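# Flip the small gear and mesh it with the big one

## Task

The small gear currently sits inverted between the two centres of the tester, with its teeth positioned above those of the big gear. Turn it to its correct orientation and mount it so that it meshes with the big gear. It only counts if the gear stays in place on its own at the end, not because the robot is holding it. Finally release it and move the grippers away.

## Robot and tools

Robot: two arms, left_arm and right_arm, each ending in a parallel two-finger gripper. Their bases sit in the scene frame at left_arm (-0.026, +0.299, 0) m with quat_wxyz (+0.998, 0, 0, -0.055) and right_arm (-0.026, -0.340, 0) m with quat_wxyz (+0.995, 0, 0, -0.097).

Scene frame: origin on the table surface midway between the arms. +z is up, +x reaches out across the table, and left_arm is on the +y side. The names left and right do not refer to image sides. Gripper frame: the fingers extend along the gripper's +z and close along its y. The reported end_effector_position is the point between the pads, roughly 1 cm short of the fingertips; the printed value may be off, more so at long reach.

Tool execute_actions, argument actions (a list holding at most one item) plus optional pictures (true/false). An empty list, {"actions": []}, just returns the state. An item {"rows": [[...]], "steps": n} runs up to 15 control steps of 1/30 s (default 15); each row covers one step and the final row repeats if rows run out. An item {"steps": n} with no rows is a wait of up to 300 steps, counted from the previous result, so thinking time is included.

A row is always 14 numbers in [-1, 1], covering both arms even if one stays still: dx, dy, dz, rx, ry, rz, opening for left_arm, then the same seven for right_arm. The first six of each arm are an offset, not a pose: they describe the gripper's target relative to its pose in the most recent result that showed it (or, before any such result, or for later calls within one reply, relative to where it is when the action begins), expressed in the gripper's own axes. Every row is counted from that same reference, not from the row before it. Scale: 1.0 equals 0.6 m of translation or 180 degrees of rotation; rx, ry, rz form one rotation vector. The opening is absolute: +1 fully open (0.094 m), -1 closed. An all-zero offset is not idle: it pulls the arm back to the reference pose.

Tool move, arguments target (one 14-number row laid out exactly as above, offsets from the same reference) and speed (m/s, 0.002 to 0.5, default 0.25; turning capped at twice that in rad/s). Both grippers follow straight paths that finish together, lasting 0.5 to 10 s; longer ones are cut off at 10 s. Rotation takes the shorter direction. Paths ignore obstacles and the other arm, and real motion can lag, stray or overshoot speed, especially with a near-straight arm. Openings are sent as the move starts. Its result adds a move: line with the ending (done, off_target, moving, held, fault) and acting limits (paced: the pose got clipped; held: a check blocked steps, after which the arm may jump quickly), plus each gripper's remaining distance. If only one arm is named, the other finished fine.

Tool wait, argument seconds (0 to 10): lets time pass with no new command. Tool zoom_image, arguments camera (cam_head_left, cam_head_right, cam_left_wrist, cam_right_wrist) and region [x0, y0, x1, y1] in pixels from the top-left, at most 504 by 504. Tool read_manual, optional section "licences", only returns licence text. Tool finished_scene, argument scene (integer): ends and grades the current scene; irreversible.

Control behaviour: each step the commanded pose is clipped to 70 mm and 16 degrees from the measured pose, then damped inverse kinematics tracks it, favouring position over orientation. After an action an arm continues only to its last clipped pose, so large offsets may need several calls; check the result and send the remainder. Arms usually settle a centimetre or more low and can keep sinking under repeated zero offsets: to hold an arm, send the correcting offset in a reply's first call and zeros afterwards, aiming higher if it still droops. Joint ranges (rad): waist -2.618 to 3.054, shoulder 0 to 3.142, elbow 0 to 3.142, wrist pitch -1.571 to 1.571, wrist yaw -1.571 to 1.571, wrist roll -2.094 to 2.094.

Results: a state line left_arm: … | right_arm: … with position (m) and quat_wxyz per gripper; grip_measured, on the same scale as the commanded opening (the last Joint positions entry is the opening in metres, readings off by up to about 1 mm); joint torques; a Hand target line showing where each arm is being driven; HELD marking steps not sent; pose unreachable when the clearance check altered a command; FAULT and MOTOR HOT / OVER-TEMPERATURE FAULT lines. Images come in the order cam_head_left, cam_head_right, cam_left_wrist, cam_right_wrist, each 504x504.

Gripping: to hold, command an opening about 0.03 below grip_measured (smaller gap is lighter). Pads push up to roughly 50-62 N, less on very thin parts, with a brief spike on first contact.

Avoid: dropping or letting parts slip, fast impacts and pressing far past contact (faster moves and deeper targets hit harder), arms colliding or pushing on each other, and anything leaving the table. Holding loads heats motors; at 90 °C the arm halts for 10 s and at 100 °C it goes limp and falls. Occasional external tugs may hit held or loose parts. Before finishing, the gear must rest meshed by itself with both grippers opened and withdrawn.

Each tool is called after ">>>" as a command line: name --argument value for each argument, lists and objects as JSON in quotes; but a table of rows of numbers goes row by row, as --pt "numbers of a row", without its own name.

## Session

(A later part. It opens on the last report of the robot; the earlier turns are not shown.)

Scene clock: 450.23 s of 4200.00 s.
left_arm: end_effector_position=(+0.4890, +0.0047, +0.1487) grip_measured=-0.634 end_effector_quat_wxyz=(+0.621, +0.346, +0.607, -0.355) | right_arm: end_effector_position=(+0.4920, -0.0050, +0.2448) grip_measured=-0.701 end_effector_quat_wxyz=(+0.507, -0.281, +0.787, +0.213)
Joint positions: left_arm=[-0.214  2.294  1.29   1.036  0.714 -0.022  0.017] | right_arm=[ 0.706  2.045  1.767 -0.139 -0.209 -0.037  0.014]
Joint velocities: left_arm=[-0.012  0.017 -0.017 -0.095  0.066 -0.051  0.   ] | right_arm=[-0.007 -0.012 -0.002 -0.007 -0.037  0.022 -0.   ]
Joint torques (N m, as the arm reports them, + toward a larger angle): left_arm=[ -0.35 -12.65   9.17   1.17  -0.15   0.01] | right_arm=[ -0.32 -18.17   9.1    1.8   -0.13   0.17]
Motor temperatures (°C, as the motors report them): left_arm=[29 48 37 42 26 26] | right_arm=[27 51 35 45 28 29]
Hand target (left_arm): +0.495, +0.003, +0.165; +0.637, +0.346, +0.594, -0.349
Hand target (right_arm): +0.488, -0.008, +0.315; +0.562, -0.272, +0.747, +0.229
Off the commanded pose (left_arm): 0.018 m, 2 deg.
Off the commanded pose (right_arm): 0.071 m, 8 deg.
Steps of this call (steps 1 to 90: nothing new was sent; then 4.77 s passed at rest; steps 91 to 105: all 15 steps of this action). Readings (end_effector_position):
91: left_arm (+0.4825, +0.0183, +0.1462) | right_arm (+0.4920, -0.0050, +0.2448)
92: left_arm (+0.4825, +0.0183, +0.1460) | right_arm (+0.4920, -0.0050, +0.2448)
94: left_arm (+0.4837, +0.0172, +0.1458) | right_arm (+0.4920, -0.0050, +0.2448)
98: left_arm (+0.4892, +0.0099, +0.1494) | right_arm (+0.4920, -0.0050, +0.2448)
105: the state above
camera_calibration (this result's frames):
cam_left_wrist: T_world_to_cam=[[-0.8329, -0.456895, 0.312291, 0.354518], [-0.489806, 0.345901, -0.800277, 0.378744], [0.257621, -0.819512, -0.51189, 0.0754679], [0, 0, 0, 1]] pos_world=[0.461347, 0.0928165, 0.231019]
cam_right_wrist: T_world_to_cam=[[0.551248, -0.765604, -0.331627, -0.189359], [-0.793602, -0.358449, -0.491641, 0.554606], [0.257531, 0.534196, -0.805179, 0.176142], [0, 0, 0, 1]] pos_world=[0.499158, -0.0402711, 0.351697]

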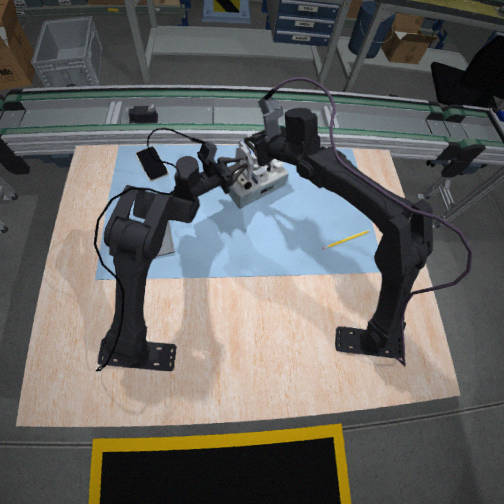

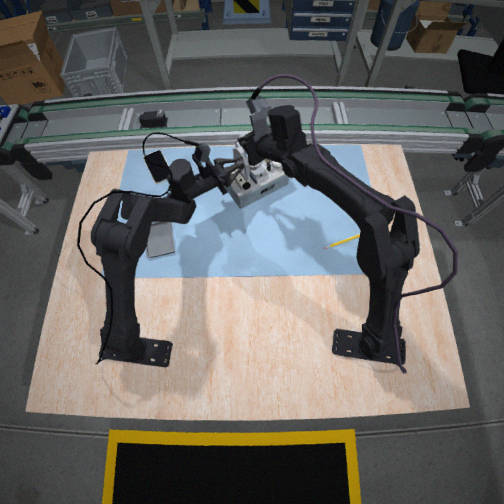

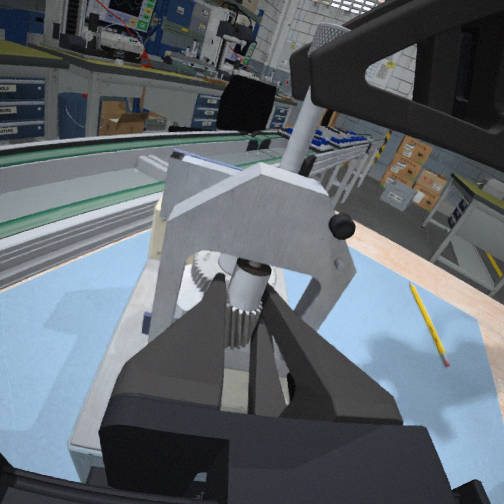

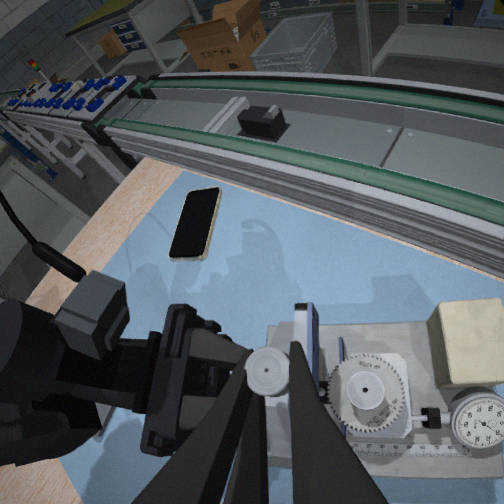

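>>> execute_actions --actions '[{"rows":[[-0.024,0.006,0.011,-0.002,-0.01,0.008,-0.7,-0.108,0.006,-0.048,0,-0.045,-0.005,-0.75],[-0.023,0.006,0.014,-0.002,-0.01,0.008,-0.7,-0.108,0.006,-0.048,0,-0.045,-0.005,-0.75],[-0.022,0.006,0.018,-0.002,-0.01,0.008,-0.7,-0.108,0.006,-0.048,0,-0.045,-0.005,-0.75],[-0.022,0.006,0.022,-0.002,-0.01,0.008,-0.7,-0.108,0.006,-0.048,0,-0.045,-0.005,-0.75],[-0.022,0.006,0.026,-0.002,-0.01,0.008,-0.7,-0.108,0.006,-0.048,0,-0.045,-0.005,-0.75]]}]'

>>> zoom_image --camera "cam_left_wrist" --region '[150,200,350,400]'

Scene clock: 458.47 s of 4200.00 s.
left_arm: end_effector_position=(+0.4938, -0.0030, +0.1435) grip_measured=-0.634 end_effector_quat_wxyz=(+0.618, +0.346, +0.609, -0.356) | right_arm: end_effector_position=(+0.4920, -0.0050, +0.2448) grip_measured=-0.701 end_effector_quat_wxyz=(+0.507, -0.281, +0.787, +0.213)
Joint positions: left_arm=[-0.226  2.323  1.327  1.02   0.704 -0.022  0.017] | right_arm=[ 0.706  2.045  1.767 -0.139 -0.209 -0.037  0.014]
Joint velocities: left_arm=[-0.017 -0.002 -0.017  0.037 -0.007 -0.007  0.001] | right_arm=[-0.007 -0.022 -0.002  0.022 -0.081  0.022  0.   ]
Joint torques (N m, as the arm reports them, + toward a larger angle): left_arm=[ -0.57 -12.78   9.29   1.19  -0.16   0.02] | right_arm=[ -0.29 -18.2    9.1    1.82  -0.13   0.17]
Motor temperatures (°C, as the motors report them): left_arm=[29 48 38 42 26 26] | right_arm=[27 51 35 44 28 29]
Hand target (left_arm): +0.499, -0.006, +0.162; +0.636, +0.346, +0.593, -0.351
Hand target (right_arm): +0.488, -0.008, +0.315; +0.562, -0.271, +0.747, +0.229
Off the commanded pose (left_arm): 0.020 m, 3 deg.
Off the commanded pose (right_arm): 0.071 m, 8 deg.
Steps of this call (steps 1 to 90: nothing new was sent; then 4.73 s passed at rest; steps 91 to 105: all 15 steps of this action). Readings (end_effector_position):
91: left_arm (+0.4894, +0.0049, +0.1465) | right_arm (+0.4920, -0.0050, +0.2448)
92: left_arm (+0.4894, +0.0048, +0.1463) | right_arm (+0.4920, -0.0050, +0.2448)
94: left_arm (+0.4911, +0.0037, +0.1459) | right_arm (+0.4920, -0.0050, +0.2448)
98: left_arm (+0.4941, -0.0009, +0.1442) | right_arm (+0.4920, -0.0050, +0.2448)
105: the state above
camera_calibration (this result's frames):
cam_left_wrist: T_world_to_cam=[[-0.831355, -0.456034, 0.317619, 0.355039], [-0.495266, 0.348691, -0.795692, 0.381586], [0.252112, -0.818809, -0.515744, 0.0685417], [0, 0, 0, 1]] pos_world=[0.466869, 0.0849767, 0.226208]
cam_right_wrist: T_world_to_cam=[[0.551006, -0.765841, -0.331482, -0.189343], [-0.793689, -0.358238, -0.491653, 0.554667], [0.257779, 0.533997, -0.805231, 0.176044], [0, 0, 0, 1]] pos_world=[0.499181, -0.0403108, 0.351696]

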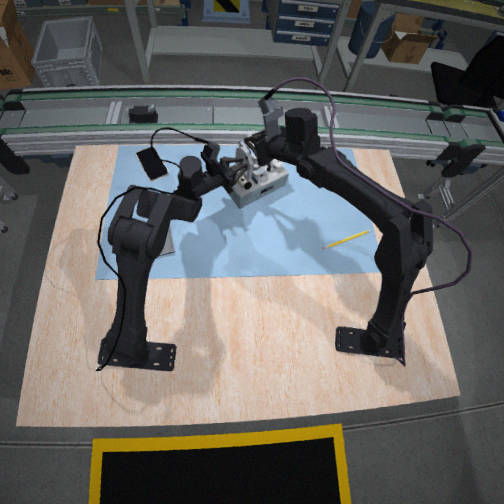

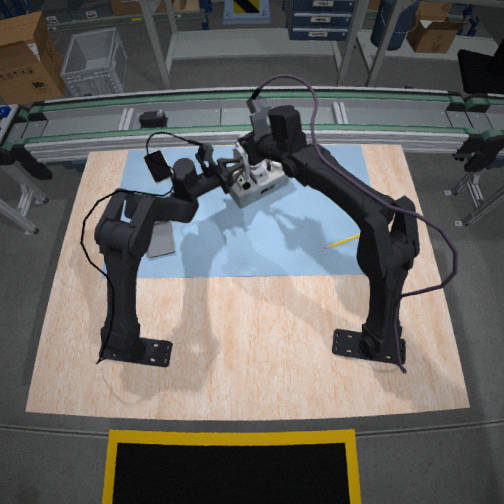

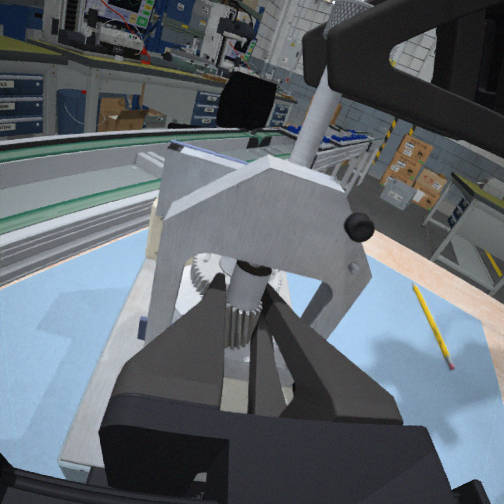

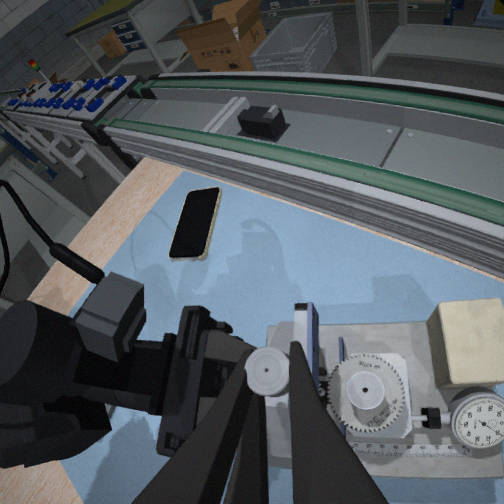

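Region (150, 200, 350, 400) of cam_left_wrist's 504x504 image, scaled by 2.520, with more detail than that image has.

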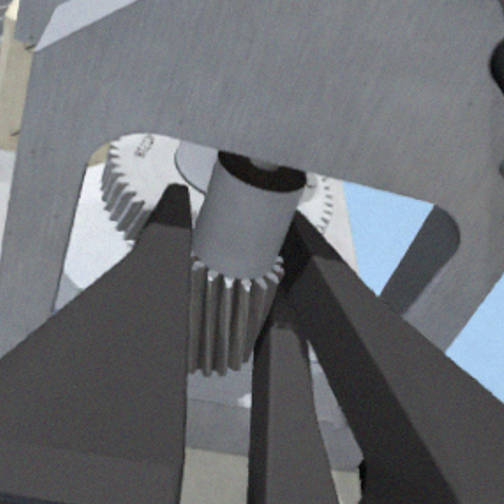

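>>> execute_actions --actions '[{"rows":[[-0.032,0.003,0.018,-0.002,-0.013,0.008,-0.7,-0.108,0.006,-0.048,0,-0.045,-0.005,-0.75]]}]'

Scene clock: 464.10 s of 4200.00 s.
left_arm: end_effector_position=(+0.4959, -0.0055, +0.1454) grip_measured=-0.634 end_effector_quat_wxyz=(+0.620, +0.344, +0.608, -0.357) | right_arm: end_effector_position=(+0.4920, -0.0050, +0.2448) grip_measured=-0.701 end_effector_quat_wxyz=(+0.507, -0.281, +0.787, +0.213)
Joint positions: left_arm=[-0.23   2.328  1.341  1.017  0.697 -0.027  0.017] | right_arm=[ 0.706  2.045  1.767 -0.139 -0.209 -0.037  0.014]
Joint velocities: left_arm=[-0.007 -0.017  0.017 -0.066 -0.007  0.051  0.001] | right_arm=[-0.012 -0.002 -0.007 -0.037 -0.051  0.007 -0.   ]
Joint torques (N m, as the arm reports them, + toward a larger angle): left_arm=[ -0.83 -12.86   9.32   1.18  -0.14  -0.09] | right_arm=[ -0.29 -18.17   9.1    1.8   -0.13   0.16]
Motor temperatures (°C, as the motors report them): left_arm=[29 48 38 42 26 26] | right_arm=[27 52 35 43 28 29]
Hand target (left_arm): +0.500, -0.011, +0.163; +0.636, +0.345, +0.593, -0.354
Hand target (right_arm): +0.488, -0.008, +0.315; +0.562, -0.271, +0.747, +0.229
Off the commanded pose (left_arm): 0.019 m, 3 deg.
Off the commanded pose (right_arm): 0.071 m, 8 deg.
Steps of this call (steps 1 to 90: nothing new was sent; then 2.13 s passed at rest; steps 91 to 105: all 15 steps of this action). Readings (end_effector_position):
91: left_arm (+0.4941, -0.0031, +0.1436) | right_arm (+0.4920, -0.0050, +0.2448)
92: left_arm (+0.4947, -0.0036, +0.1439) | right_arm (+0.4920, -0.0050, +0.2448)
94: left_arm (+0.4952, -0.0051, +0.1445) | right_arm (+0.4920, -0.0050, +0.2448)
98: left_arm (+0.4957, -0.0055, +0.1454) | right_arm (+0.4920, -0.0050, +0.2448)
105: the state above
camera_calibration (this result's frames):
cam_left_wrist: T_world_to_cam=[[-0.830361, -0.456906, 0.318964, 0.354362], [-0.495414, 0.343308, -0.797937, 0.385439], [0.25508, -0.820595, -0.511427, 0.0648253], [0, 0, 0, 1]] pos_world=[0.468665, 0.0827812, 0.227681]
cam_right_wrist: T_world_to_cam=[[0.551006, -0.765841, -0.331482, -0.189343], [-0.793689, -0.358238, -0.491653, 0.554667], [0.257779, 0.533997, -0.805231, 0.176044], [0, 0, 0, 1]] pos_world=[0.499181, -0.0403108, 0.351696]

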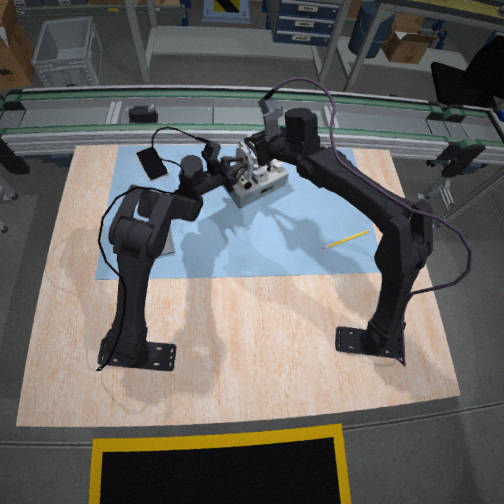

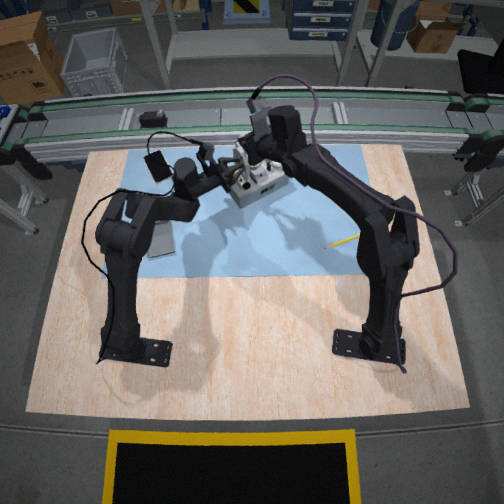

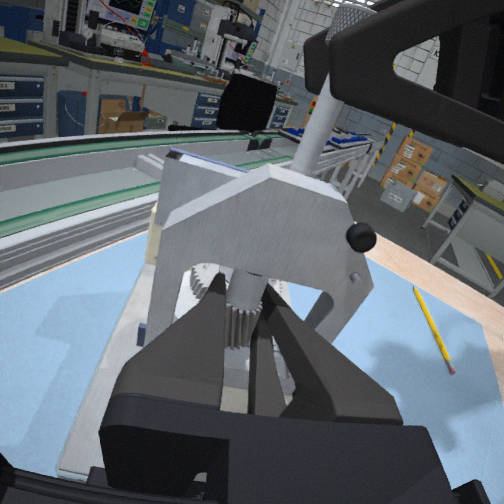

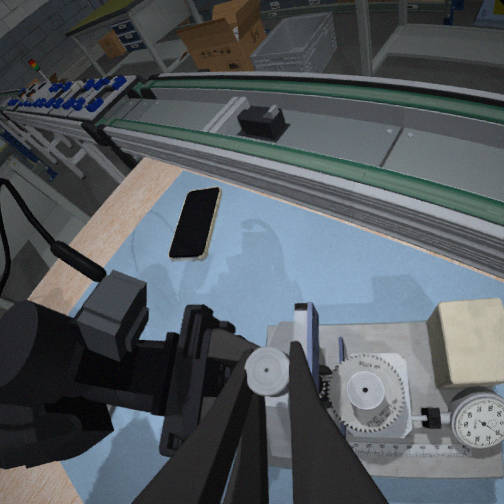

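>>> execute_actions --actions '[{"rows":[[-0.026,-0.002,0.018,0.002,-0.011,0.008,-0.7,-0.09,0.005,-0.04,0,-0.04,-0.005,-0.75],[-0.026,-0.002,0.018,0.002,-0.011,0.008,-0.7,-0.08,0.005,-0.036,0,-0.035,-0.005,-0.75],[-0.026,-0.002,0.018,0.002,-0.011,0.008,-0.7,-0.07,0.005,-0.03,0,-0.03,-0.005,-0.75],[-0.026,-0.002,0.018,0.002,-0.011,0.008,-0.7,-0.06,0.004,-0.026,0,-0.03,-0.005,-0.75],[-0.026,-0.002,0.018,0.002,-0.011,0.008,-0.7,-0.05,0.003,-0.022,0,-0.025,-0.005,-0.75]]}]'

Scene clock: 470.90 s of 4200.00 s.
left_arm: end_effector_position=(+0.4968, -0.0083, +0.1456) grip_measured=-0.634 end_effector_quat_wxyz=(+0.621, +0.345, +0.607, -0.358) | right_arm: end_effector_position=(+0.4923, -0.0049, +0.2376) grip_measured=-0.701 end_effector_quat_wxyz=(+0.501, -0.285, +0.790, +0.210)
Joint positions: left_arm=[-0.235  2.336  1.353  1.017  0.695 -0.028  0.017] | right_arm=[ 0.706  2.054  1.766 -0.145 -0.209 -0.045  0.014]
Joint velocities: left_arm=[-0.007 -0.017 -0.017 -0.007 -0.022 -0.037  0.   ] | right_arm=[-0.002 -0.002 -0.027  0.037  0.051  0.007 -0.002]
Joint torques (N m, as the arm reports them, + toward a larger angle): left_arm=[ -0.93 -12.84   9.79   1.12  -0.07  -0.05] | right_arm=[ -0.18 -16.32   6.16   1.93  -0.09   0.11]
Motor temperatures (°C, as the motors report them): left_arm=[29 48 39 42 26 26] | right_arm=[27 52 36 43 28 29]
Hand target (left_arm): +0.500, -0.015, +0.161; +0.634, +0.347, +0.592, -0.357
Hand target (right_arm): +0.491, -0.006, +0.277; +0.538, -0.279, +0.764, +0.220
Off the commanded pose (left_arm): 0.017 m, 2 deg.
Off the commanded pose (right_arm): 0.040 m, 5 deg.
Steps of this call (steps 1 to 90: nothing new was sent; then 3.30 s passed at rest; steps 91 to 105: all 15 steps of this action). Readings (end_effector_position):
91: left_arm (+0.4961, -0.0057, +0.1452) | right_arm (+0.4920, -0.0050, +0.2448)
92: left_arm (+0.4965, -0.0061, +0.1455) | right_arm (+0.4921, -0.0050, +0.2444)
94: left_arm (+0.4973, -0.0068, +0.1460) | right_arm (+0.4923, -0.0049, +0.2427)
98: left_arm (+0.4968, -0.0083, +0.1456) | right_arm (+0.4923, -0.0049, +0.2377)
105: the state above
camera_calibration (this result's frames):
cam_left_wrist: T_world_to_cam=[[-0.832789, -0.453881, 0.316945, 0.355307], [-0.491764, 0.343614, -0.800061, 0.385502], [0.254225, -0.822144, -0.50936, 0.0624907], [0, 0, 0, 1]] pos_world=[0.469585, 0.0801792, 0.227643]
cam_right_wrist: T_world_to_cam=[[0.550084, -0.768662, -0.326444, -0.192597], [-0.797153, -0.366794, -0.479593, 0.550203], [0.248907, 0.524042, -0.814509, 0.176597], [0, 0, 0, 1]] pos_world=[0.500584, -0.0387747, 0.344841]

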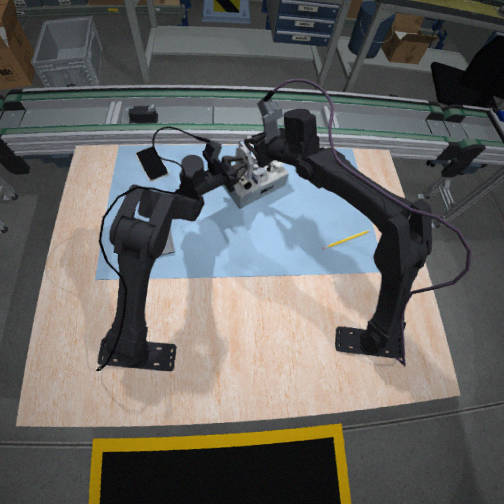

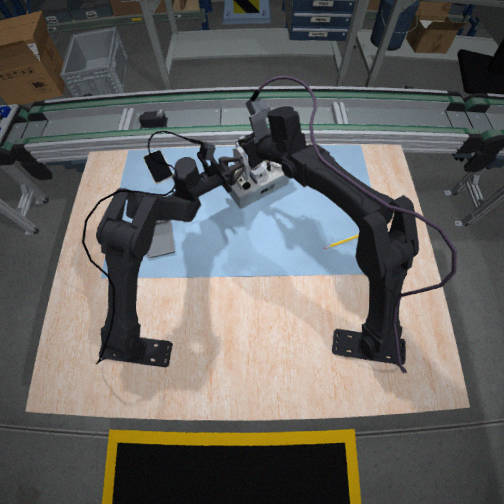

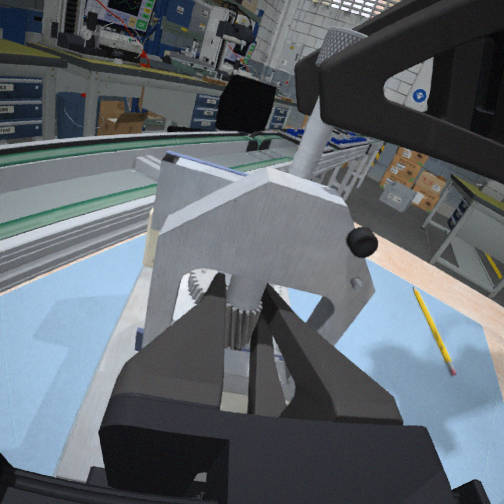

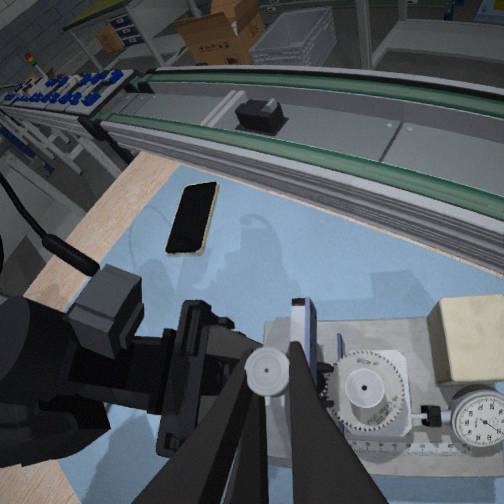

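>>> execute_actions --actions '[{"rows":[[-0.018,-0.001,0.012,0,-0.009,0.006,-0.7,-0.05,0.003,-0.022,0,-0.025,0,-0.75],[-0.016,-0.001,0.012,0,-0.009,0.006,-0.7,-0.04,0.003,-0.018,0,-0.02,0,-0.75],[-0.014,-0.001,0.012,0,-0.009,0.006,-0.7,-0.03,0.002,-0.014,0,-0.018,0,-0.75],[-0.012,-0.001,0.012,0,-0.009,0.006,-0.7,-0.02,0.002,-0.01,0,-0.015,0,-0.75]]}]'

>>> zoom_image --camera "cam_left_wrist" --region '[150,200,350,400]'

Scene clock: 479.87 s of 4200.00 s.
left_arm: end_effector_position=(+0.4969, -0.0083, +0.1453) grip_measured=-0.634 end_effector_quat_wxyz=(+0.625, +0.345, +0.602, -0.358) | right_arm: end_effector_position=(+0.4927, -0.0045, +0.2354) grip_measured=-0.701 end_effector_quat_wxyz=(+0.503, -0.285, +0.789, +0.210)
Joint positions: left_arm=[-0.235  2.344  1.353  1.039  0.695 -0.03   0.017] | right_arm=[ 0.706  2.055  1.754 -0.127 -0.21  -0.045  0.014]
Joint velocities: left_arm=[ 0.002 -0.002 -0.007  0.051 -0.051  0.007 -0.001] | right_arm=[-0.002  0.007 -0.002 -0.007 -0.037 -0.037 -0.   ]
Joint torques (N m, as the arm reports them, + toward a larger angle): left_arm=[ -1.31 -11.97   8.8    1.04  -0.12   0.02] | right_arm=[ -0.03 -14.26   5.1    1.8   -0.06   0.12]
Motor temperatures (°C, as the motors report them): left_arm=[29 49 39 42 26 26] | right_arm=[27 51 35 43 28 29]
Hand target (left_arm): +0.499, -0.014, +0.153; +0.632, +0.346, +0.594, -0.357
Hand target (right_arm): +0.491, -0.005, +0.251; +0.519, -0.280, +0.778, +0.216
Off the commanded pose (left_arm): 0.010 m, 1 deg.
Off the commanded pose (right_arm): 0.016 m, 2 deg.
Steps of this call (steps 1 to 90: nothing new was sent; then 5.47 s passed at rest; steps 91 to 105: all 15 steps of this action). Readings (end_effector_position):
91: left_arm (+0.4968, -0.0083, +0.1457) | right_arm (+0.4923, -0.0049, +0.2376)
92: left_arm (+0.4968, -0.0083, +0.1454) | right_arm (+0.4923, -0.0049, +0.2376)
94: left_arm (+0.4969, -0.0083, +0.1451) | right_arm (+0.4925, -0.0048, +0.2359)
98: left_arm (+0.4969, -0.0083, +0.1453) | right_arm (+0.4927, -0.0046, +0.2354)
105: the state above
camera_calibration (this result's frames):
cam_left_wrist: T_world_to_cam=[[-0.83637, -0.451963, 0.310185, 0.358211], [-0.482645, 0.33889, -0.807594, 0.381801], [0.259884, -0.825156, -0.501575, 0.0583408], [0, 0, 0, 1]] pos_world=[0.468709, 0.0806498, 0.226491]
cam_right_wrist: T_world_to_cam=[[0.552217, -0.767159, -0.326379, -0.194248], [-0.794803, -0.36625, -0.48389, 0.549381], [0.251685, 0.52662, -0.811989, 0.172533], [0, 0, 0, 1]] pos_world=[0.500493, -0.0386677, 0.342537]

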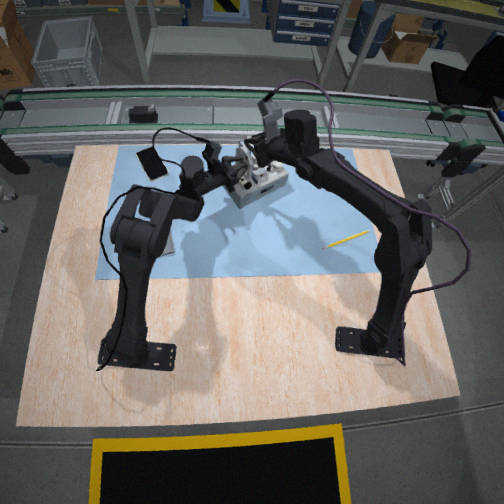

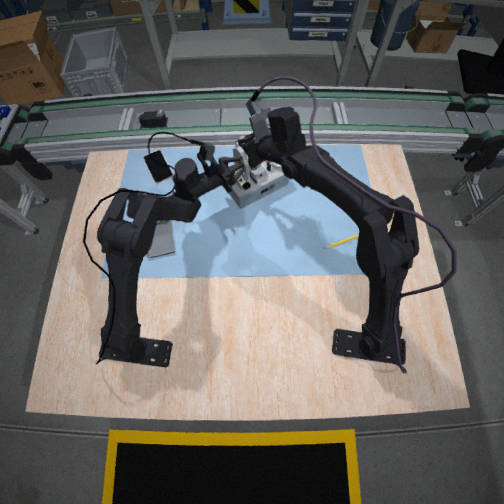

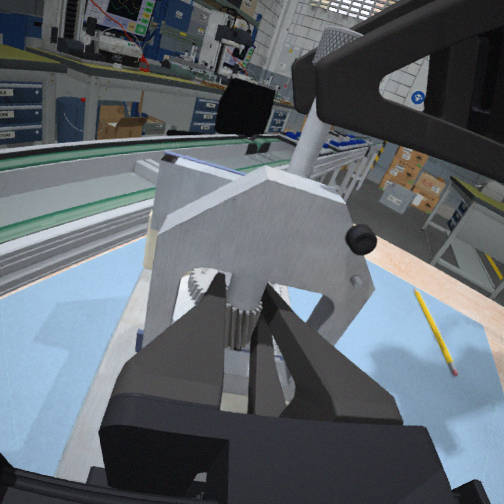

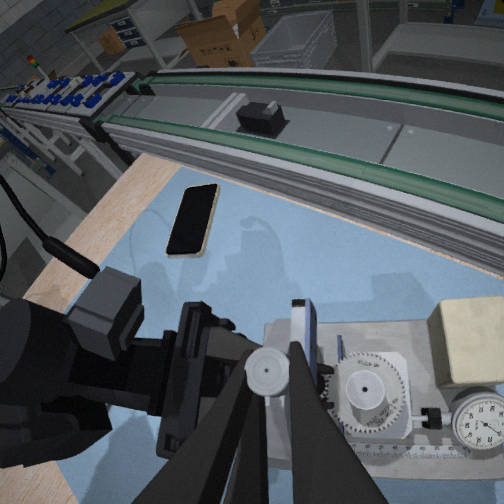

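Region (150, 200, 350, 400) of cam_left_wrist's 504x504 image, scaled by 2.520, with more detail than that image has.

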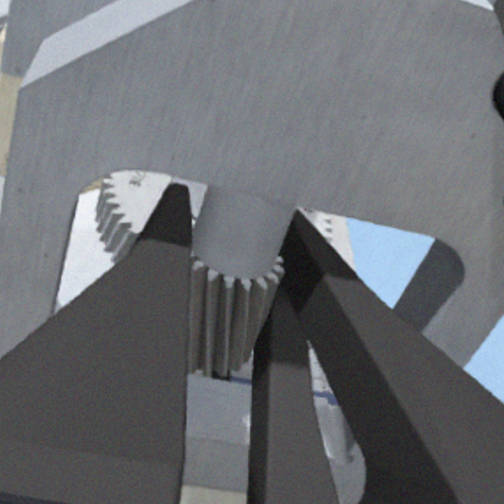

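>>> execute_actions --actions '[{"rows":[[-0.013,-0.001,0.01,0,-0.006,0.004,-0.7,-0.012,0,-0.006,0,-0.005,0,-0.2]]}]' --pictures false

>>> execute_actions --actions '[{"rows":[[-0.013,-0.001,0.01,0,-0.006,0.004,-0.7,0.0,0,-0.03,0,-0.02,0,-0.2],[-0.013,-0.001,0.01,0,-0.006,0.004,-0.7,0.01,0,-0.05,0,-0.03,0,-0.2],[-0.013,-0.001,0.01,0,-0.006,0.004,-0.7,0.02,0,-0.07,0,-0.04,0,-0.2],[-0.013,-0.001,0.01,0,-0.006,0.004,-0.7,0.03,0,-0.09,0,-0.05,0,-0.2],[-0.013,-0.001,0.01,0,-0.006,0.004,-0.7,0.04,0,-0.11,0,-0.06,0,-0.2],[-0.013,-0.001,0.01,0,-0.006,0.004,-0.7,0.05,-0.01,-0.13,0,-0.07,0,-0.2],[-0.013,-0.001,0.01,0,-0.006,0.004,-0.7,0.07,-0.02,-0.15,0,-0.08,0,-0.2],[-0.013,-0.001,0.01,0,-0.006,0.004,-0.7,0.09,-0.03,-0.17,0,-0.09,0,-0.2],[-0.013,-0.001,0.01,0,-0.006,0.004,-0.7,0.12,-0.04,-0.19,0,-0.1,0,-0.2],[-0.013,-0.001,0.01,0,-0.006,0.004,-0.7,0.15,-0.04,-0.19,0,-0.11,0,-0.2],[-0.013,-0.001,0.01,0,-0.006,0.004,-0.7,0.18,-0.04,-0.19,0,-0.12,0,0.6]]}]' --pictures false

>>> wait --seconds 1

Scene clock: 499.80 s of 4200.00 s.
left_arm: end_effector_position=(+0.4969, -0.0083, +0.1455) grip_measured=-0.634 end_effector_quat_wxyz=(+0.625, +0.345, +0.602, -0.358) | right_arm: end_effector_position=(+0.4927, -0.0045, +0.2354) grip_measured=-0.202 end_effector_quat_wxyz=(+0.503, -0.285, +0.789, +0.210)
Joint positions: left_arm=[-0.235  2.344  1.353  1.04   0.695 -0.03   0.017] | right_arm=[ 0.706  2.055  1.754 -0.127 -0.21  -0.045  0.037]
Joint velocities: left_arm=[ 0.012  0.012  0.002 -0.081 -0.007 -0.007  0.001] | right_arm=[-0.007 -0.027 -0.007  0.007 -0.007  0.022  0.   ]
Joint torques (N m, as the arm reports them, + toward a larger angle): left_arm=[ -0.96 -12.37   8.5    1.13  -0.07  -0.04] | right_arm=[ -0.21 -12.9    6.17   1.59  -0.07   0.03]
Motor temperatures (°C, as the motors report them): left_arm=[29 48 39 41 26 26] | right_arm=[27 49 34 43 28 29]
Hand target (left_arm): +0.499, -0.013, +0.153; +0.633, +0.346, +0.594, -0.357
Hand target (right_arm): +0.493, -0.005, +0.243; +0.509, -0.283, +0.785, +0.213
Off the commanded pose (left_arm): 0.010 m, 1 deg.
Off the commanded pose (right_arm): 0.008 m, 1 deg.
Steps of this call (steps 1 to 90: nothing new was sent; then 16.43 s passed at rest; steps 91 to 105: all 15 steps of this action). Readings (end_effector_position):
91: left_arm (+0.4969, -0.0083, +0.1455) | right_arm (+0.4927, -0.0045, +0.2354)
92: left_arm (+0.4969, -0.0083, +0.1455) | right_arm (+0.4927, -0.0045, +0.2354)
94: left_arm (+0.4969, -0.0083, +0.1455) | right_arm (+0.4927, -0.0045, +0.2354)
98: left_arm (+0.4969, -0.0083, +0.1455) | right_arm (+0.4927, -0.0045, +0.2354)
105: the state above

Scene clock: 500.30 s of 4200.00 s.
left_arm: end_effector_position=(+0.4969, -0.0083, +0.1455) grip_measured=-0.634 end_effector_quat_wxyz=(+0.625, +0.345, +0.602, -0.358) | right_arm: end_effector_position=(+0.3878, -0.1341, +0.1444) grip_measured=+0.592 end_effector_quat_wxyz=(+0.530, -0.241, +0.784, +0.217)
Joint positions: left_arm=[-0.235  2.344  1.353  1.04   0.695 -0.031  0.017] | right_arm=[ 0.529  1.625  0.744  0.509 -0.33  -0.036  0.075]
Joint velocities: left_arm=[-0.027  0.002  0.007  0.022 -0.051  0.022  0.   ] | right_arm=[ 0.017  0.256 -0.984  1.355 -0.242  0.125  0.011]
Joint torques (N m, as the arm reports them, + toward a larger angle): left_arm=[ -1.01 -12.07   8.58   1.13  -0.12  -0.03] | right_arm=[ 0.4  -7.09  6.41  2.09 -0.27  0.03]
Motor temperatures (°C, as the motors report them): left_arm=[29 48 39 41 26 26] | right_arm=[27 49 34 43 28 29]
Hand target (left_arm): +0.499, -0.013, +0.153; +0.633, +0.345, +0.594, -0.357
Hand target (right_arm): +0.389, -0.122, +0.183; +0.606, -0.251, +0.714, +0.246
Off the commanded pose (left_arm): 0.010 m, 1 deg.
Off the commanded pose (right_arm): 0.041 m, 18 deg; orientation clipped at the last step of the last action.
Steps of this call (steps 1 to 15: all 15 steps of this action). Readings (end_effector_position):
1: left_arm (+0.4969, -0.0083, +0.1455) | right_arm (+0.4916, -0.0051, +0.2355)
2: left_arm (+0.4969, -0.0083, +0.1455) | right_arm (+0.4865, -0.0082, +0.2334)
4: left_arm (+0.4969, -0.0083, +0.1455) | right_arm (+0.4680, -0.0205, +0.2224)
8: left_arm (+0.4969, -0.0083, +0.1455) | right_arm (+0.4280, -0.0621, +0.2017)
15: the state above

Scene clock: 501.30 s of 4200.00 s.
left_arm: end_effector_position=(+0.4969, -0.0083, +0.1455) grip_measured=-0.634 end_effector_quat_wxyz=(+0.625, +0.345, +0.602, -0.358) | right_arm: end_effector_position=(+0.3898, -0.1258, +0.1737) grip_measured=+0.598 end_effector_quat_wxyz=(+0.597, -0.248, +0.724, +0.240)
Joint positions: left_arm=[-0.235  2.344  1.353  1.04   0.695 -0.031  0.017] | right_arm=[ 0.529  1.647  0.696  0.767 -0.371 -0.015  0.075]
Joint velocities: left_arm=[-0.022 -0.007 -0.007 -0.051 -0.081  0.051  0.001] | right_arm=[-0.007  0.002 -0.022  0.007 -0.051 -0.007  0.   ]
Joint torques (N m, as the arm reports them, + toward a larger angle): left_arm=[ -0.84 -12.16   8.6    1.14  -0.08  -0.01] | right_arm=[ 0.33 -7.66  5.18  1.7  -0.13  0.05]
Motor temperatures (°C, as the motors report them): left_arm=[29 48 39 41 26 26] | right_arm=[27 48 34 43 28 29]
Hand target (left_arm): +0.499, -0.013, +0.153; +0.633, +0.345, +0.594, -0.357
Hand target (right_arm): +0.389, -0.122, +0.183; +0.606, -0.251, +0.714, +0.246
Off the commanded pose (left_arm): 0.010 m, 1 deg.
Off the commanded pose (right_arm): 0.013 m, 8 deg; orientation clipped at the last step of the last action.
Steps of this call (steps 1 to 30: nothing new was sent). Readings (end_effector_position):
1: left_arm (+0.4969, -0.0083, +0.1455) | right_arm (+0.3843, -0.1337, +0.1380)
2: left_arm (+0.4969, -0.0083, +0.1455) | right_arm (+0.3825, -0.1329, +0.1353)
4: left_arm (+0.4969, -0.0083, +0.1455) | right_arm (+0.3837, -0.1309, +0.1412)
8: left_arm (+0.4969, -0.0083, +0.1455) | right_arm (+0.3882, -0.1275, +0.1620)
30: the state above
camera_calibration (this result's frames):
cam_left_wrist: T_world_to_cam=[[-0.836227, -0.452053, 0.310438, 0.358112], [-0.48272, 0.338186, -0.807844, 0.382011], [0.260203, -0.825396, -0.501015, 0.0581968], [0, 0, 0, 1]] pos_world=[0.468725, 0.0807305, 0.226591]
cam_right_wrist: T_world_to_cam=[[0.590534, -0.728958, -0.346251, -0.257273], [-0.69857, -0.246915, -0.671589, 0.403472], [0.404066, 0.638477, -0.65504, 0.139646], [0, 0, 0, 1]] pos_world=[0.377356, -0.177079, 0.27336]

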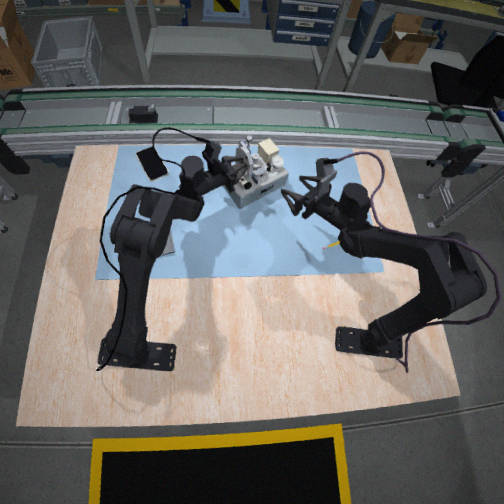

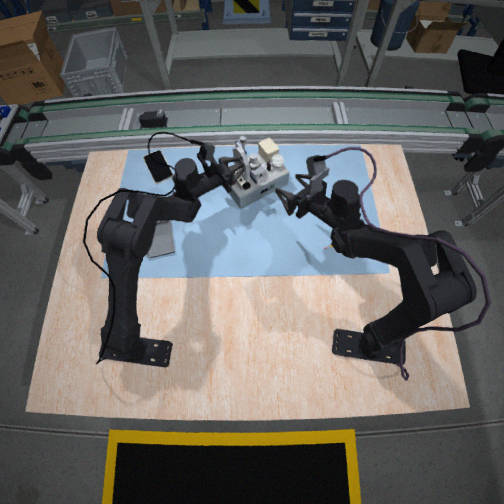

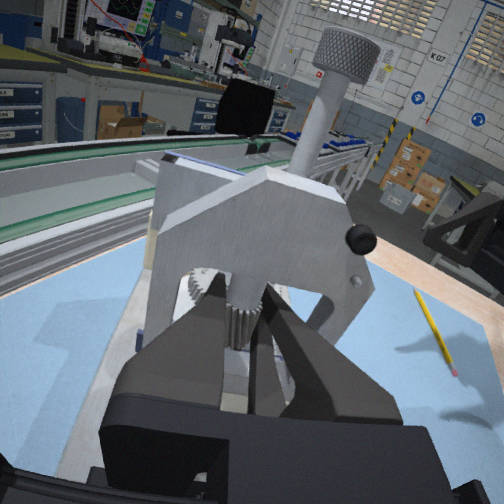

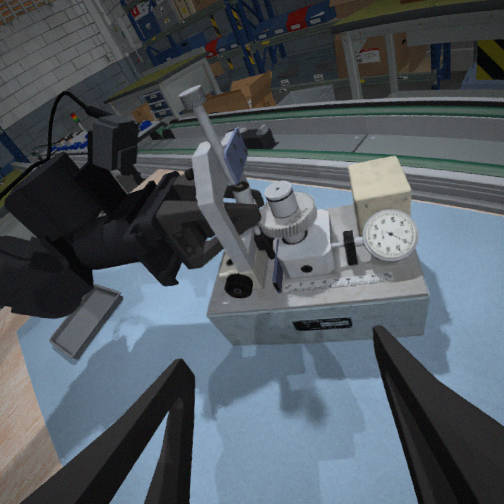

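>>> execute_actions --actions '[{"rows":[[-0.013,-0.001,0.01,0,-0.006,0.004,-0.64,0,0,0,0,0,0,0.6],[-0.013,-0.001,0.01,0,-0.006,0.004,-0.64,0,0,0,0,0,0,0.6],[-0.013,-0.001,0.01,0,-0.006,0.004,-0.63,0,0,0,0,0,0,0.6],[-0.013,-0.001,0.01,0,-0.006,0.004,-0.63,0,0,0,0,0,0,0.6],[-0.013,-0.001,0.01,0,-0.006,0.004,-0.615,0,0,0,0,0,0,0.6]]}]'

>>> zoom_image --camera "cam_right_wrist" --region '[180,130,340,290]'

Scene clock: 526.93 s of 4200.00 s.
left_arm: end_effector_position=(+0.4969, -0.0083, +0.1455) grip_measured=-0.614 end_effector_quat_wxyz=(+0.625, +0.345, +0.602, -0.358) | right_arm: end_effector_position=(+0.3898, -0.1258, +0.1738) grip_measured=+0.598 end_effector_quat_wxyz=(+0.597, -0.248, +0.724, +0.240)
Joint positions: left_arm=[-0.235  2.344  1.353  1.041  0.695 -0.031  0.018] | right_arm=[ 0.529  1.647  0.696  0.767 -0.371 -0.015  0.075]
Joint velocities: left_arm=[-0.017  0.012  0.002 -0.066 -0.007  0.007 -0.001] | right_arm=[-0.002 -0.002  0.007 -0.066  0.051  0.007  0.   ]
Joint torques (N m, as the arm reports them, + toward a larger angle): left_arm=[ -1.24 -11.97   8.58   1.12  -0.1   -0.01] | right_arm=[-0.03 -6.98  4.73  1.6  -0.03  0.  ]
Motor temperatures (°C, as the motors report them): left_arm=[29 49 39 42 26 26] | right_arm=[27 43 33 42 28 29]
Hand target (left_arm): +0.499, -0.013, +0.154; +0.633, +0.345, +0.594, -0.357
Hand target (right_arm): +0.390, -0.126, +0.174; +0.597, -0.248, +0.724, +0.240
Off the commanded pose (left_arm): 0.010 m, 1 deg.
Off the commanded pose (right_arm): 0.000 m, 0 deg.
Steps of this call (steps 1 to 90: nothing new was sent; then 22.13 s passed at rest; steps 91 to 105: all 15 steps of this action). Readings (end_effector_position):
91: left_arm (+0.4969, -0.0083, +0.1455) | right_arm (+0.3898, -0.1258, +0.1738)
92: left_arm (+0.4969, -0.0083, +0.1455) | right_arm (+0.3898, -0.1258, +0.1738)
94: left_arm (+0.4969, -0.0083, +0.1455) | right_arm (+0.3898, -0.1258, +0.1738)
98: left_arm (+0.4969, -0.0083, +0.1455) | right_arm (+0.3898, -0.1258, +0.1738)
105: the state above
camera_calibration (this result's frames):
cam_left_wrist: T_world_to_cam=[[-0.836339, -0.452013, 0.310196, 0.358176], [-0.48243, 0.338082, -0.808061, 0.381959], [0.260382, -0.82546, -0.500816, 0.0581193], [0, 0, 0, 1]] pos_world=[0.468692, 0.0807423, 0.226648]
cam_right_wrist: T_world_to_cam=[[0.590658, -0.728915, -0.34613, -0.257312], [-0.698329, -0.246831, -0.671872, 0.403509], [0.404302, 0.638559, -0.654814, 0.139573], [0, 0, 0, 1]] pos_world=[0.377336, -0.177086, 0.273438]

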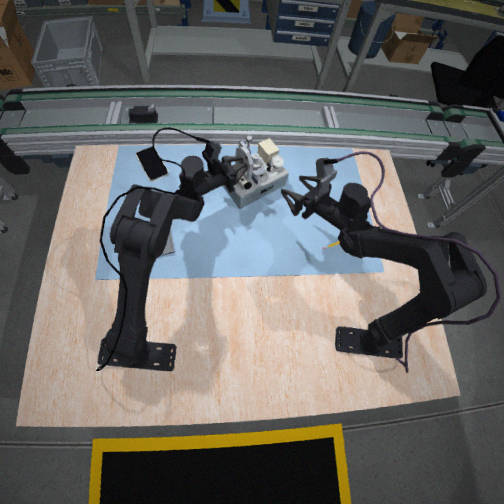

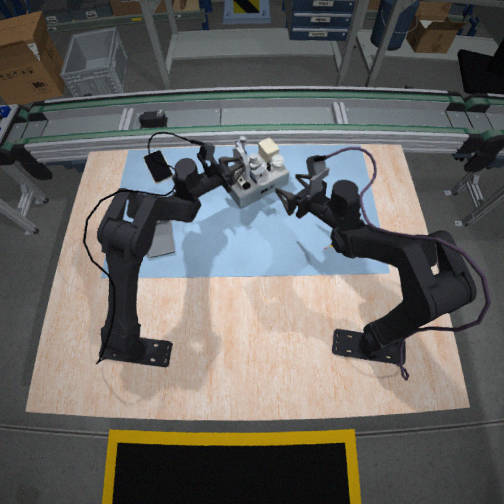

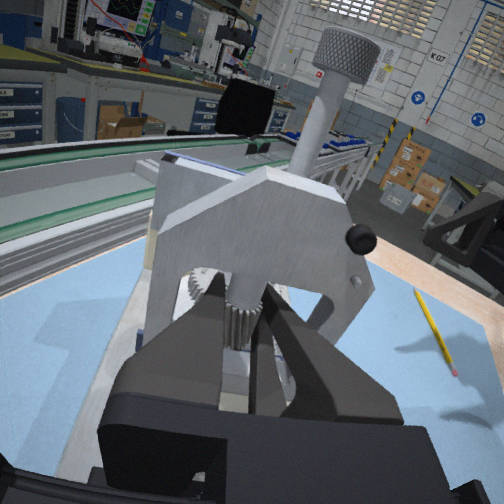

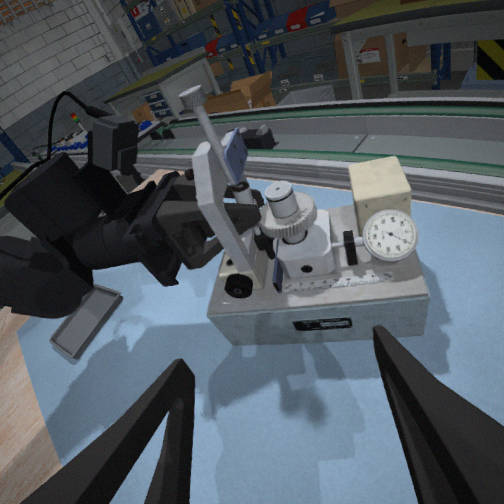

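Region (180, 130, 340, 290) of cam_right_wrist's 504x504 image, scaled by 3.150, with more detail than that image has.

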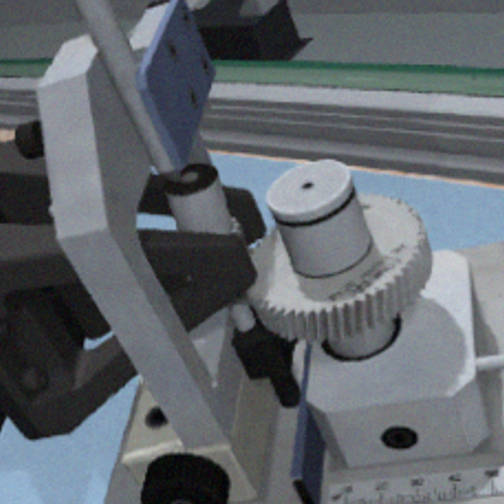

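Seems dropped in. Back out partly.

>>> execute_actions --actions '[{"rows":[[-0.015,0,0,0,0,0,-0.5,0,0,0,0,0,0,0.6],[-0.015,0,0,0,0,0,-0.5,0,0,0,0,0,0,0.6],[-0.015,0,0,0,0,0,-0.5,0,0,0,0,0,0,0.6],[-0.017,0,-0.01,0,0,0,-0.5,0,0,0,0,0,0,0.6],[-0.018,0,-0.02,0,0,0,-0.5,0,0,0,0,0,0,0.6],[-0.02,0,-0.03,0,0,0,-0.5,0,0,0,0,0,0,0.6],[-0.02,0,-0.04,0,0,0,-0.5,0,0,0,0,0,0,0.6],[-0.02,0,-0.05,0,0,0,-0.5,0,0,0,0,0,0,0.6],[-0.02,0,-0.06,0,0,0,-0.5,0,0,0,0,0,0,0.6],[-0.02,0,-0.07,0,0,0,-0.5,0,0,0,0,0,0,0.6],[-0.02,0,-0.08,0,0,0,-0.5,0,0,0,0,0,0,0.6]]}]'

>>> zoom_image --camera "cam_right_wrist" --region '[180,130,340,290]'

Scene clock: 537.67 s of 4200.00 s.
left_arm: end_effector_position=(+0.4794, +0.0339, +0.1361) grip_measured=-0.502 end_effector_quat_wxyz=(+0.612, +0.333, +0.624, -0.353) | right_arm: end_effector_position=(+0.3898, -0.1258, +0.1738) grip_measured=+0.598 end_effector_quat_wxyz=(+0.597, -0.248, +0.724, +0.240)
Joint positions: left_arm=[-0.164  2.254  1.18   1.071  0.74  -0.031  0.023] | right_arm=[ 0.529  1.647  0.696  0.767 -0.371 -0.015  0.075]
Joint velocities: left_arm=[ 0.1   -0.037 -0.076 -0.007  0.051  0.007 -0.001] | right_arm=[-0.007  0.007 -0.017 -0.022 -0.022 -0.007  0.   ]
Joint torques (N m, as the arm reports them, + toward a larger angle): left_arm=[ -0.8  -13.75   5.48   1.27   0.25   0.03] | right_arm=[-0.04 -6.98  4.71  1.61 -0.03  0.  ]
Motor temperatures (°C, as the motors report them): left_arm=[29 49 39 42 26 26] | right_arm=[27 42 33 41 28 29]
Hand target (left_arm): +0.472, +0.033, +0.155; +0.625, +0.346, +0.602, -0.357
Hand target (right_arm): +0.390, -0.126, +0.174; +0.597, -0.248, +0.724, +0.240
Off the commanded pose (left_arm): 0.021 m, 3 deg.
Off the commanded pose (right_arm): 0.000 m, 0 deg.
Steps of this call (steps 1 to 90: nothing new was sent; then 7.23 s passed at rest; steps 91 to 105: all 15 steps of this action). Readings (end_effector_position):
91: left_arm (+0.4970, -0.0081, +0.1451) | right_arm (+0.3898, -0.1258, +0.1738)
92: left_arm (+0.4971, -0.0081, +0.1447) | right_arm (+0.3898, -0.1258, +0.1738)
94: left_arm (+0.4969, -0.0078, +0.1443) | right_arm (+0.3898, -0.1258, +0.1738)
98: left_arm (+0.4888, +0.0013, +0.1407) | right_arm (+0.3898, -0.1258, +0.1738)
105: the state above
camera_calibration (this result's frames):
cam_left_wrist: T_world_to_cam=[[-0.808232, -0.478817, 0.342775, 0.348537], [-0.530136, 0.338243, -0.777526, 0.370315], [0.256352, -0.810139, -0.527217, 0.0977993], [0, 0, 0, 1]] pos_world=[0.452945, 0.12086, 0.220021]
cam_right_wrist: T_world_to_cam=[[0.590658, -0.728915, -0.34613, -0.257312], [-0.698329, -0.246831, -0.671872, 0.403509], [0.404302, 0.638559, -0.654814, 0.139573], [0, 0, 0, 1]] pos_world=[0.377336, -0.177086, 0.273438]

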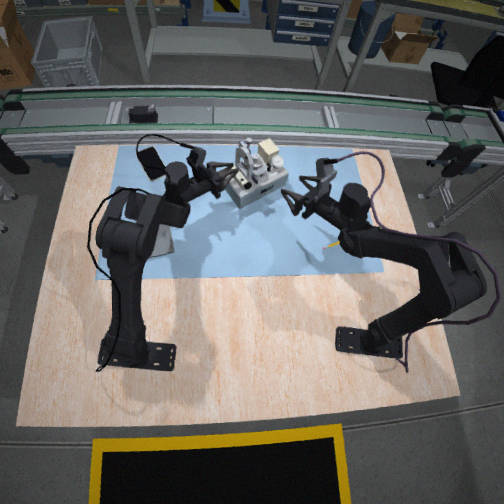

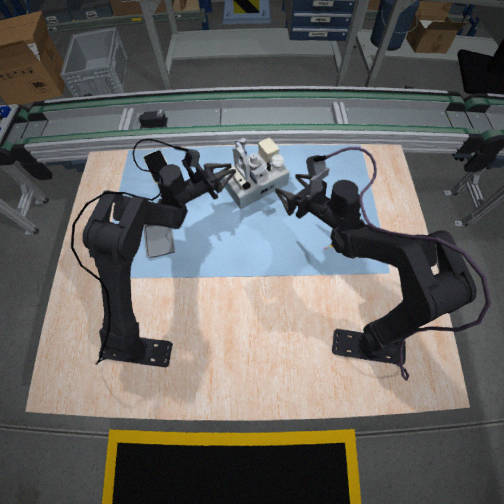

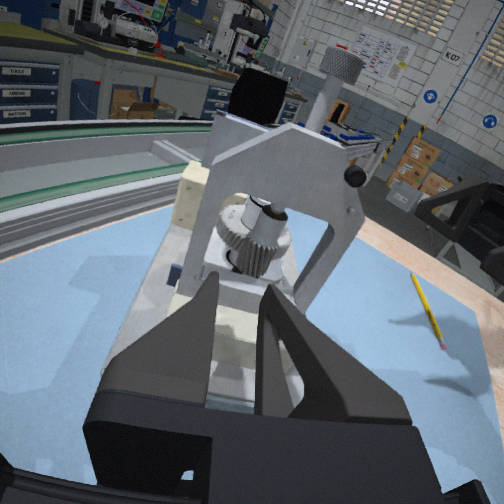

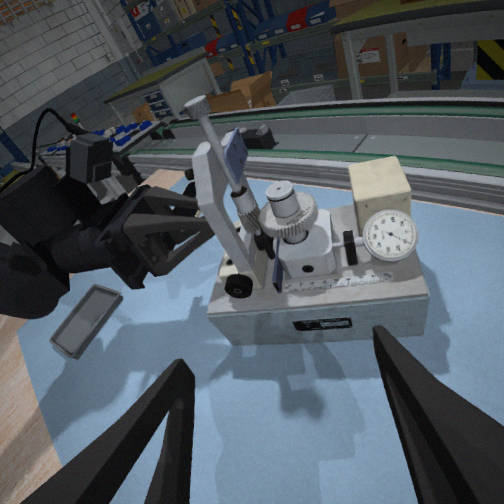

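Region (180, 130, 340, 290) of cam_right_wrist's 504x504 image, scaled by 3.150, with more detail than that image has.

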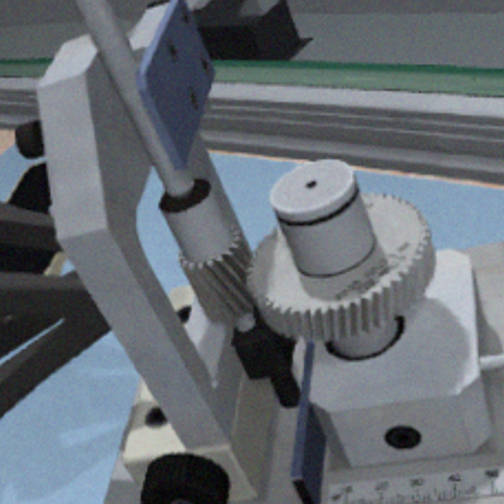

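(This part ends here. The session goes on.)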